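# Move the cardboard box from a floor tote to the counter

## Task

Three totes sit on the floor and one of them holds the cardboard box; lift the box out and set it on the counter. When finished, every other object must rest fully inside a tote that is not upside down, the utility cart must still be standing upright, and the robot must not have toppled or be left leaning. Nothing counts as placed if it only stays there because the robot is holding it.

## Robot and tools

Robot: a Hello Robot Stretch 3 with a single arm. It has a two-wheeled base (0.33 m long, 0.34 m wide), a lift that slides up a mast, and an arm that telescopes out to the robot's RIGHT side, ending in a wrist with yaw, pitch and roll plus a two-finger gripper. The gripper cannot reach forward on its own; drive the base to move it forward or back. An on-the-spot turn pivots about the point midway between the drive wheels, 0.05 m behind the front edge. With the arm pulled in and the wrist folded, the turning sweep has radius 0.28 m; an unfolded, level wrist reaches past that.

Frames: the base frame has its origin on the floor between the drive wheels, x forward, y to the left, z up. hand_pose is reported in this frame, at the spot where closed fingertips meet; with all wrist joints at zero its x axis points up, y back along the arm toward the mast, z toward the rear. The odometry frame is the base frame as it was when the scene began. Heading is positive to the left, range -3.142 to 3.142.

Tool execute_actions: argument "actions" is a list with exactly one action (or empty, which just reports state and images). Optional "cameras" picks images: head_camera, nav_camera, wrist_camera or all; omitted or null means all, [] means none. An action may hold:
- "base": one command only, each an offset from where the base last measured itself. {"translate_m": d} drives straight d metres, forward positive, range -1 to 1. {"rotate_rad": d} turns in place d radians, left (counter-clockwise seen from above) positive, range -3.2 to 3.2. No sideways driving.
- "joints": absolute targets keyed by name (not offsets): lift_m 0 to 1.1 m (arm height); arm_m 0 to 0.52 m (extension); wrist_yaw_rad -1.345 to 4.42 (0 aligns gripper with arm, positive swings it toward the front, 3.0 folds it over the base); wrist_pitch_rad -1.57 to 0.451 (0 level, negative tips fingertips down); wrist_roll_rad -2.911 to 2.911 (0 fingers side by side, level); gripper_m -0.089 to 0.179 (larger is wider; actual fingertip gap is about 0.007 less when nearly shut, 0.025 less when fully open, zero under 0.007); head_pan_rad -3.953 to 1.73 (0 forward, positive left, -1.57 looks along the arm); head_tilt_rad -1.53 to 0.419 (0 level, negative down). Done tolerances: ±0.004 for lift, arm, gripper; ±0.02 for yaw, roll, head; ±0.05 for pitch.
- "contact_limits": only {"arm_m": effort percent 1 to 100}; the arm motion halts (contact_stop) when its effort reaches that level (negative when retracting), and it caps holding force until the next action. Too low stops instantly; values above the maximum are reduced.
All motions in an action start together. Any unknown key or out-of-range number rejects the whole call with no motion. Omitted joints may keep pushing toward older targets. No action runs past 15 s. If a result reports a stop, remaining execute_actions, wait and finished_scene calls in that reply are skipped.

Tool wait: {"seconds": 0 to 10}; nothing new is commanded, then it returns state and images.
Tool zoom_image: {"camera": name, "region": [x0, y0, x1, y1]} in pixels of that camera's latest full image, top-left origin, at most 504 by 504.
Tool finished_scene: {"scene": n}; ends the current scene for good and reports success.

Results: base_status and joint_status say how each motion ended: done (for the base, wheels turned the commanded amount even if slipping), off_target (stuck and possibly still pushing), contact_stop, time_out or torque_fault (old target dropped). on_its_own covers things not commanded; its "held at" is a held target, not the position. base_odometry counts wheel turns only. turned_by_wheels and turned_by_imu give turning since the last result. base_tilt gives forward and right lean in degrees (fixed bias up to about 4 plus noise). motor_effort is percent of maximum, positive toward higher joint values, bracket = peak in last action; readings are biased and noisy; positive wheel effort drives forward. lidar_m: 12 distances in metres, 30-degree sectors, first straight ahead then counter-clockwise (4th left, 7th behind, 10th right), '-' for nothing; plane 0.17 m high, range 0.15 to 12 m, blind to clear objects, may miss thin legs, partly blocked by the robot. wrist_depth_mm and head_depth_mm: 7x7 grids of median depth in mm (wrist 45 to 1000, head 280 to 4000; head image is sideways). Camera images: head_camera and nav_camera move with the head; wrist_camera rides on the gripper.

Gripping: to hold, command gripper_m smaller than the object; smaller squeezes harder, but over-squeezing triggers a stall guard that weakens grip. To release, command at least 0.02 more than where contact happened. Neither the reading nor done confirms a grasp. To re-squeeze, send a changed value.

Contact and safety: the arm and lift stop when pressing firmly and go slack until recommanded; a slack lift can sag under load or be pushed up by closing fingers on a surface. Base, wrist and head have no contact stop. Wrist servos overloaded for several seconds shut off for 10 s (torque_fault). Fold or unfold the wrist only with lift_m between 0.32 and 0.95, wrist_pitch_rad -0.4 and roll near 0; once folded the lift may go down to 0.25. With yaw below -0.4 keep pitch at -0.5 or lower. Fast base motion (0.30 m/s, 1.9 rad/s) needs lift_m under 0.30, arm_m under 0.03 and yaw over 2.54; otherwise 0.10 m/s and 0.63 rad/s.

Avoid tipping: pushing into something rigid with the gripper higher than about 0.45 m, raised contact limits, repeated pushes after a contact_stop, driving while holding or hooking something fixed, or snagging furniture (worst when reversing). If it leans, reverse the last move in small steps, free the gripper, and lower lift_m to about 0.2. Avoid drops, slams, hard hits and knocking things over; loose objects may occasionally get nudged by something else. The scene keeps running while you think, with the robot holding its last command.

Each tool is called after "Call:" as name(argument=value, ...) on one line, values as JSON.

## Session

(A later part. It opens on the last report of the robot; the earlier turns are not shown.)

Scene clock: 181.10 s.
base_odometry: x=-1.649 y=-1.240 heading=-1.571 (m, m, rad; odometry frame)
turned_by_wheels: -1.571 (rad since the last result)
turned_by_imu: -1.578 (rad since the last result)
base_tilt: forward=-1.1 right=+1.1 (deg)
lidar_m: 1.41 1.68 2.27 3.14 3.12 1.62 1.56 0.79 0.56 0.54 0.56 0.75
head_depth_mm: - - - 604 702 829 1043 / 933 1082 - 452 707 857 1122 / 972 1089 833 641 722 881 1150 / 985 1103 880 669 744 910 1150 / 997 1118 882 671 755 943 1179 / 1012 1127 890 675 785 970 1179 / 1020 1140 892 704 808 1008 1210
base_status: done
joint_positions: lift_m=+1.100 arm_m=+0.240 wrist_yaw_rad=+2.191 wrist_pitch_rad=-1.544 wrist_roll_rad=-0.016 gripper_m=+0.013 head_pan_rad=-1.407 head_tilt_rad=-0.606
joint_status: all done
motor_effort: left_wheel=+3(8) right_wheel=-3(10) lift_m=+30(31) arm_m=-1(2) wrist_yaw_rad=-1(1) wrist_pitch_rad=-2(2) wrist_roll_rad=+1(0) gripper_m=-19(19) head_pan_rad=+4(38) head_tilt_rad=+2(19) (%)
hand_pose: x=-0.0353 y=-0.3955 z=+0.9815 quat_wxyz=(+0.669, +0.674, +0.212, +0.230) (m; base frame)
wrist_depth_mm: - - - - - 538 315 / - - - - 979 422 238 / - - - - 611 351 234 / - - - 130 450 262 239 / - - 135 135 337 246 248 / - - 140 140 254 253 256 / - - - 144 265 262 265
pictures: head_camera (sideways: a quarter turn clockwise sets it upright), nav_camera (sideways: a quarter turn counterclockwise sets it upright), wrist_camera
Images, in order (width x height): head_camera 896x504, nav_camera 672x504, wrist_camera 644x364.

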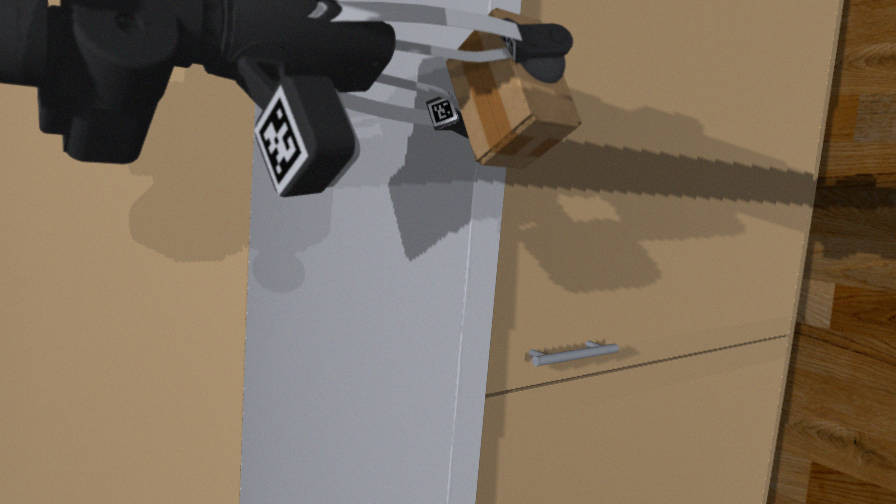

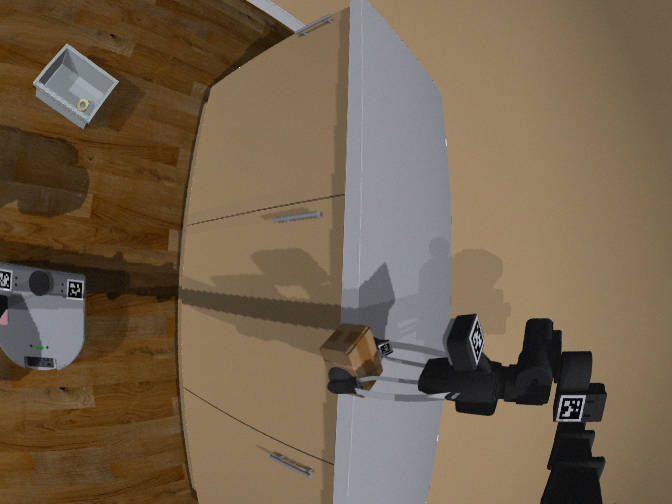

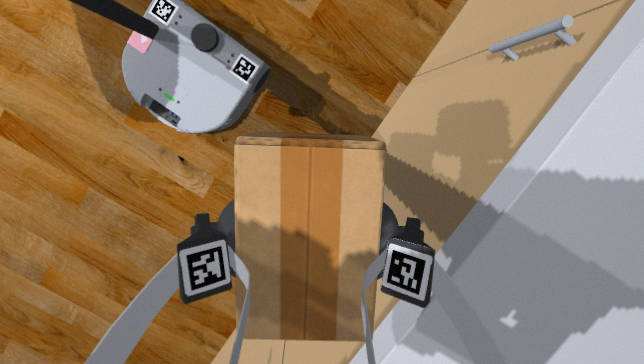

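Call:
execute_actions(actions=[{"joints": {"arm_m": 0.515, "lift_m": 1.08, "head_pan_rad": -1.5, "head_tilt_rad": -0.5}, "contact_limits": {"arm_m": 15}}], cameras=["head_camera", "wrist_camera"])

Scene clock: 187.87 s.
base_odometry: x=-1.649 y=-1.240 heading=-1.571 (m, m, rad; odometry frame)
turned_by_wheels: +0.000 (rad since the last result)
turned_by_imu: +0.000 (rad since the last result)
base_tilt: forward=-1.1 right=+1.0 (deg)
lidar_m: 1.40 1.69 2.28 3.13 3.14 1.62 1.56 0.78 0.56 0.54 0.56 0.75
head_depth_mm: 935 1062 1126 747 629 746 890 / 946 1049 1047 715 649 755 904 / 958 1085 1045 686 658 765 915 / 973 1071 1134 754 663 773 926 / 980 1076 1137 757 670 782 942 / 982 1080 1141 757 675 793 955 / 983 1083 1142 760 685 802 973
base_status: not commanded
joint_positions: lift_m=+1.080 arm_m=+0.515 wrist_yaw_rad=+2.191 wrist_pitch_rad=-1.544 wrist_roll_rad=-0.016 gripper_m=+0.013 head_pan_rad=-1.493 head_tilt_rad=-0.507
joint_status: all done
motor_effort: left_wheel=+2(2) right_wheel=-2(2) lift_m=+19(28) arm_m=+3(4) wrist_yaw_rad=+1(1) wrist_pitch_rad=-2(2) wrist_roll_rad=+1(1) gripper_m=-19(20) head_pan_rad=-3(13) head_tilt_rad=+3(15) (%)
contact_limits: arm_m 15 (drawing in: default 15, maximum 26; extending or still: default 23, maximum 37)
hand_pose: x=-0.0353 y=-0.6699 z=+0.9622 quat_wxyz=(+0.669, +0.674, +0.212, +0.230) (m; base frame)
wrist_depth_mm: - 194 193 195 196 198 198 / - 199 200 201 203 204 205 / - 203 204 204 206 209 211 / 213 211 210 131 214 216 216 / 217 216 135 135 221 222 226 / 223 224 140 139 229 231 234 / 232 231 236 145 239 238 242
pictures: head_camera (sideways: a quarter turn clockwise sets it upright), wrist_camera
Images, in order (width x height): head_camera 896x504, wrist_camera 644x364.

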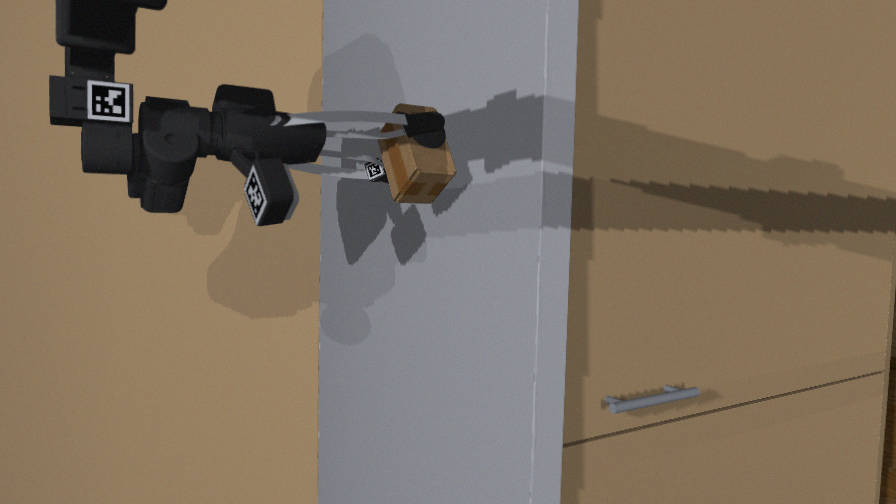

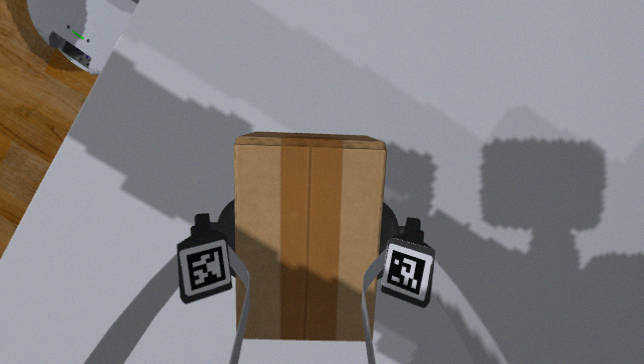

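Call:
execute_actions(actions=[{"joints": {"lift_m": 1.052}}], cameras=["wrist_camera"])

Scene clock: 192.30 s.
base_odometry: x=-1.649 y=-1.240 heading=-1.571 (m, m, rad; odometry frame)
turned_by_wheels: +0.000 (rad since the last result)
turned_by_imu: +0.000 (rad since the last result)
base_tilt: forward=-1.0 right=+1.1 (deg)
lidar_m: 1.40 1.69 2.28 3.14 3.12 1.62 1.56 0.79 0.57 0.54 0.56 0.75
head_depth_mm: 953 1085 1114 749 628 744 888 / 953 1068 1048 714 648 756 901 / 968 1097 985 689 658 765 911 / 973 1071 1139 754 661 772 930 / 977 1076 1135 753 670 784 943 / 979 1077 1137 756 677 791 958 / 985 1081 1145 759 684 805 973
base_status: not commanded
joint_positions: lift_m=+1.052 arm_m=+0.515 wrist_yaw_rad=+2.191 wrist_pitch_rad=-1.544 wrist_roll_rad=-0.016 gripper_m=+0.013 head_pan_rad=-1.493 head_tilt_rad=-0.507
joint_status: all done
motor_effort: left_wheel=+2(2) right_wheel=-2(2) lift_m=+19(19) arm_m=+3(3) wrist_yaw_rad=+0(0) wrist_pitch_rad=-2(2) wrist_roll_rad=+0(1) gripper_m=-19(20) head_pan_rad=-3(3) head_tilt_rad=+4(4) (%)
hand_pose: x=-0.0353 y=-0.6699 z=+0.9342 quat_wxyz=(+0.669, +0.674, +0.212, +0.230) (m; base frame)
wrist_depth_mm: - 168 168 169 170 171 173 / - 172 173 174 175 176 176 / 178 177 177 177 179 182 182 / 181 183 181 130 186 188 189 / 188 188 136 136 192 194 195 / 194 196 139 140 199 201 202 / 200 202 202 144 204 207 209
pictures: wrist_camera
Images, in order (width x height): wrist_camera 644x364.

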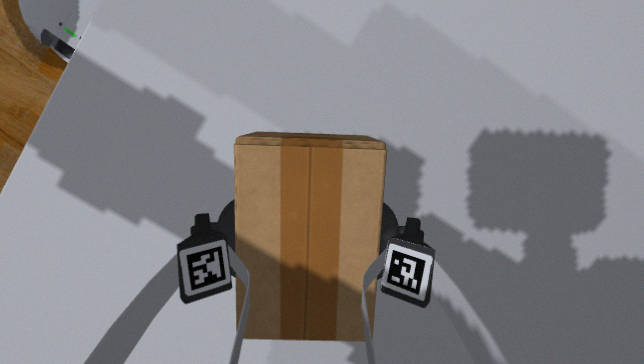

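Call:
execute_actions(actions=[{"joints": {"gripper_m": 0.105}}], cameras=["head_camera", "wrist_camera"])

Scene clock: 194.73 s.
base_odometry: x=-1.649 y=-1.240 heading=-1.571 (m, m, rad; odometry frame)
turned_by_wheels: +0.000 (rad since the last result)
turned_by_imu: +0.000 (rad since the last result)
base_tilt: forward=-1.0 right=+1.0 (deg)
lidar_m: 1.40 1.69 2.27 3.14 3.12 1.62 1.56 0.79 0.56 0.54 0.56 0.75
head_depth_mm: 954 1077 1121 746 628 746 891 / 952 1061 1050 716 651 753 901 / 966 1102 985 687 655 764 913 / 977 1077 1136 753 663 772 925 / 973 1078 1135 756 670 781 940 / 978 1086 1141 760 677 793 955 / 984 1084 1148 759 685 804 975
base_status: not commanded
joint_positions: lift_m=+1.052 arm_m=+0.515 wrist_yaw_rad=+2.191 wrist_pitch_rad=-1.544 wrist_roll_rad=-0.016 gripper_m=+0.105 head_pan_rad=-1.493 head_tilt_rad=-0.507
joint_status: all done
motor_effort: left_wheel=+3(2) right_wheel=-2(2) lift_m=+19(19) arm_m=+3(3) wrist_yaw_rad=+0(1) wrist_pitch_rad=-2(2) wrist_roll_rad=+1(0) gripper_m=+0(80) head_pan_rad=-3(3) head_tilt_rad=+3(4) (%)
hand_pose: x=-0.0353 y=-0.6700 z=+0.9342 quat_wxyz=(+0.669, +0.674, +0.212, +0.230) (m; base frame)
wrist_depth_mm: - 167 168 170 170 171 172 / - 171 173 175 176 177 178 / 178 176 178 178 180 182 183 / 180 182 181 134 186 188 190 / 188 189 140 138 190 194 194 / 195 197 144 144 199 200 202 / 200 202 204 205 204 207 211
pictures: head_camera (sideways: a quarter turn clockwise sets it upright), wrist_camera
Images, in order (width x height): head_camera 896x504, wrist_camera 644x364.

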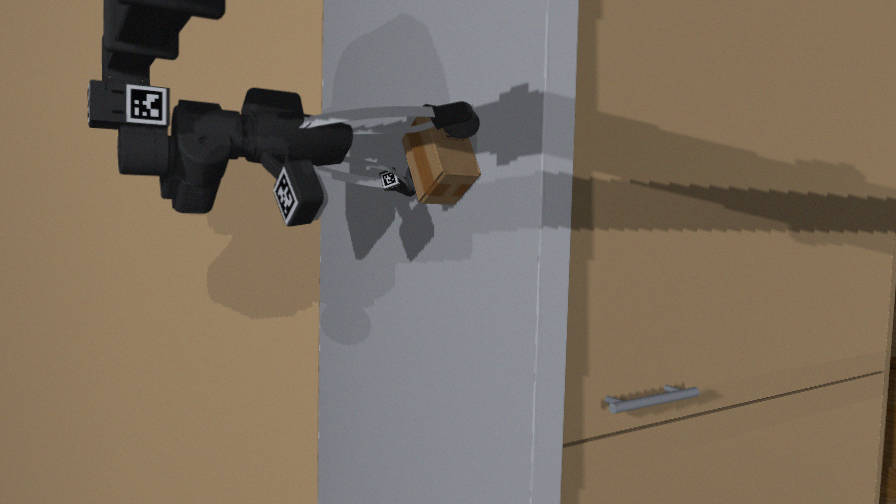

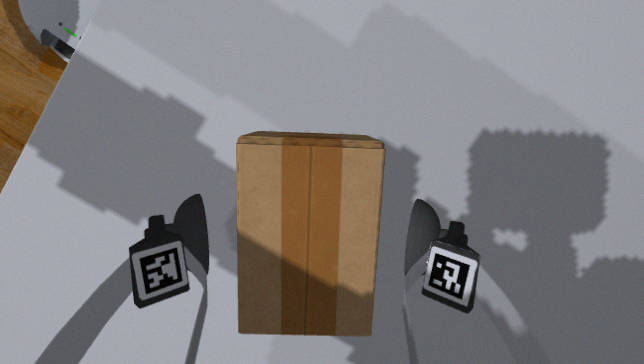

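Call:
execute_actions(actions=[{"joints": {"lift_m": 1.1, "head_pan_rad": 0.5, "head_tilt_rad": -0.9}}])

Scene clock: 202.10 s.
base_odometry: x=-1.649 y=-1.240 heading=-1.571 (m, m, rad; odometry frame)
turned_by_wheels: +0.000 (rad since the last result)
turned_by_imu: +0.000 (rad since the last result)
base_tilt: forward=-1.0 right=+1.0 (deg)
lidar_m: 1.40 1.69 2.28 3.15 3.12 1.62 1.56 0.79 0.57 0.54 0.56 0.75
head_depth_mm: 1397 1652 1864 1606 1338 1234 1104 / 1498 1732 1800 1624 1385 1233 1102 / 1582 1861 1872 1629 1382 1243 1112 / 1609 1978 1877 1621 1407 1243 1115 / 1622 1925 1912 1627 1413 1247 1130 / 1869 2243 1936 1628 1416 1243 1117 / 2034 2329 1932 1639 1374 1228 1115
base_status: not commanded
joint_positions: lift_m=+1.100 arm_m=+0.515 wrist_yaw_rad=+2.191 wrist_pitch_rad=-1.544 wrist_roll_rad=-0.016 gripper_m=+0.105 head_pan_rad=+0.493 head_tilt_rad=-0.889
joint_status: all done
motor_effort: left_wheel=+2(2) right_wheel=-2(2) lift_m=+30(34) arm_m=+3(3) wrist_yaw_rad=+0(1) wrist_pitch_rad=-2(2) wrist_roll_rad=+1(1) gripper_m=-1(0) head_pan_rad=+4(41) head_tilt_rad=-7(32) (%)
hand_pose: x=-0.0353 y=-0.6700 z=+0.9815 quat_wxyz=(+0.669, +0.674, +0.212, +0.230) (m; base frame)
wrist_depth_mm: - 212 213 215 215 214 217 / - 217 218 222 222 224 223 / - 223 225 213 229 229 231 / - 230 231 184 235 237 242 / 237 236 238 188 240 244 244 / 244 249 247 249 253 253 257 / 251 255 254 259 260 260 264
pictures: head_camera (sideways: a quarter turn clockwise sets it upright), nav_camera (sideways: a quarter turn counterclockwise sets it upright), wrist_camera
Images, in order (width x height): head_camera 896x504, nav_camera 672x504, wrist_camera 644x364.

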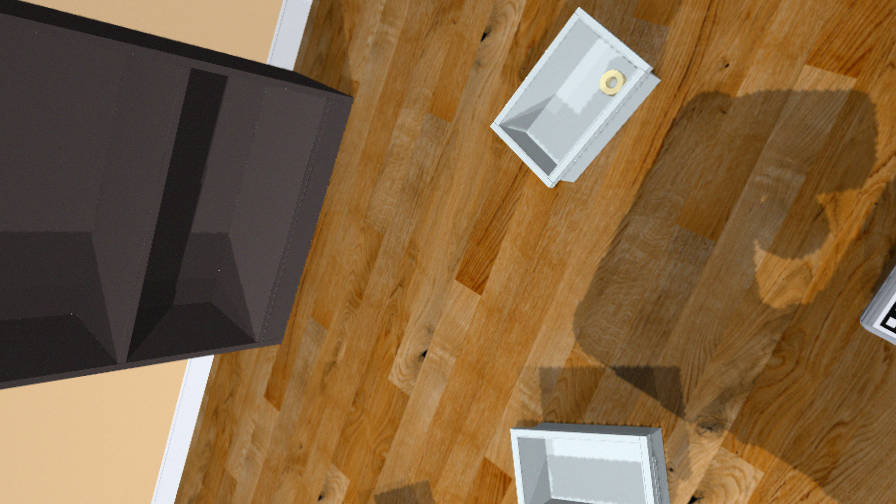

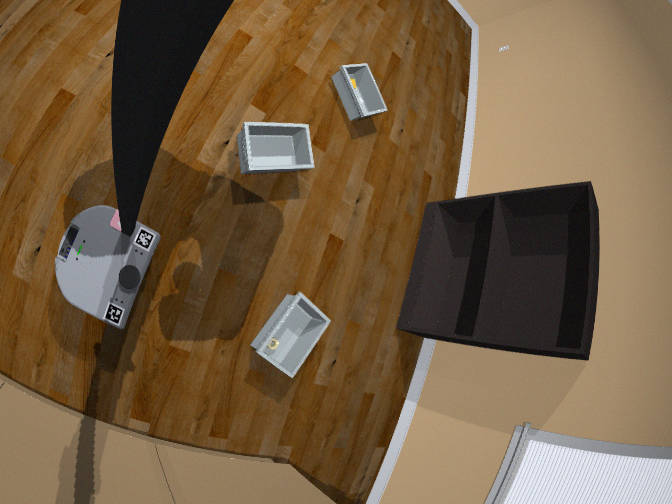

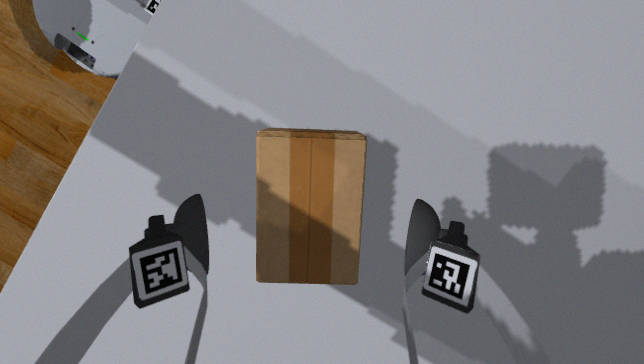

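The box is resting on the counter and the gripper is clear of it. All three totes are upright with their contents inside, and I never touched the cart. I'll finish scene 2.

Call:
finished_scene(scene=2)

The scene is finished: the task was done.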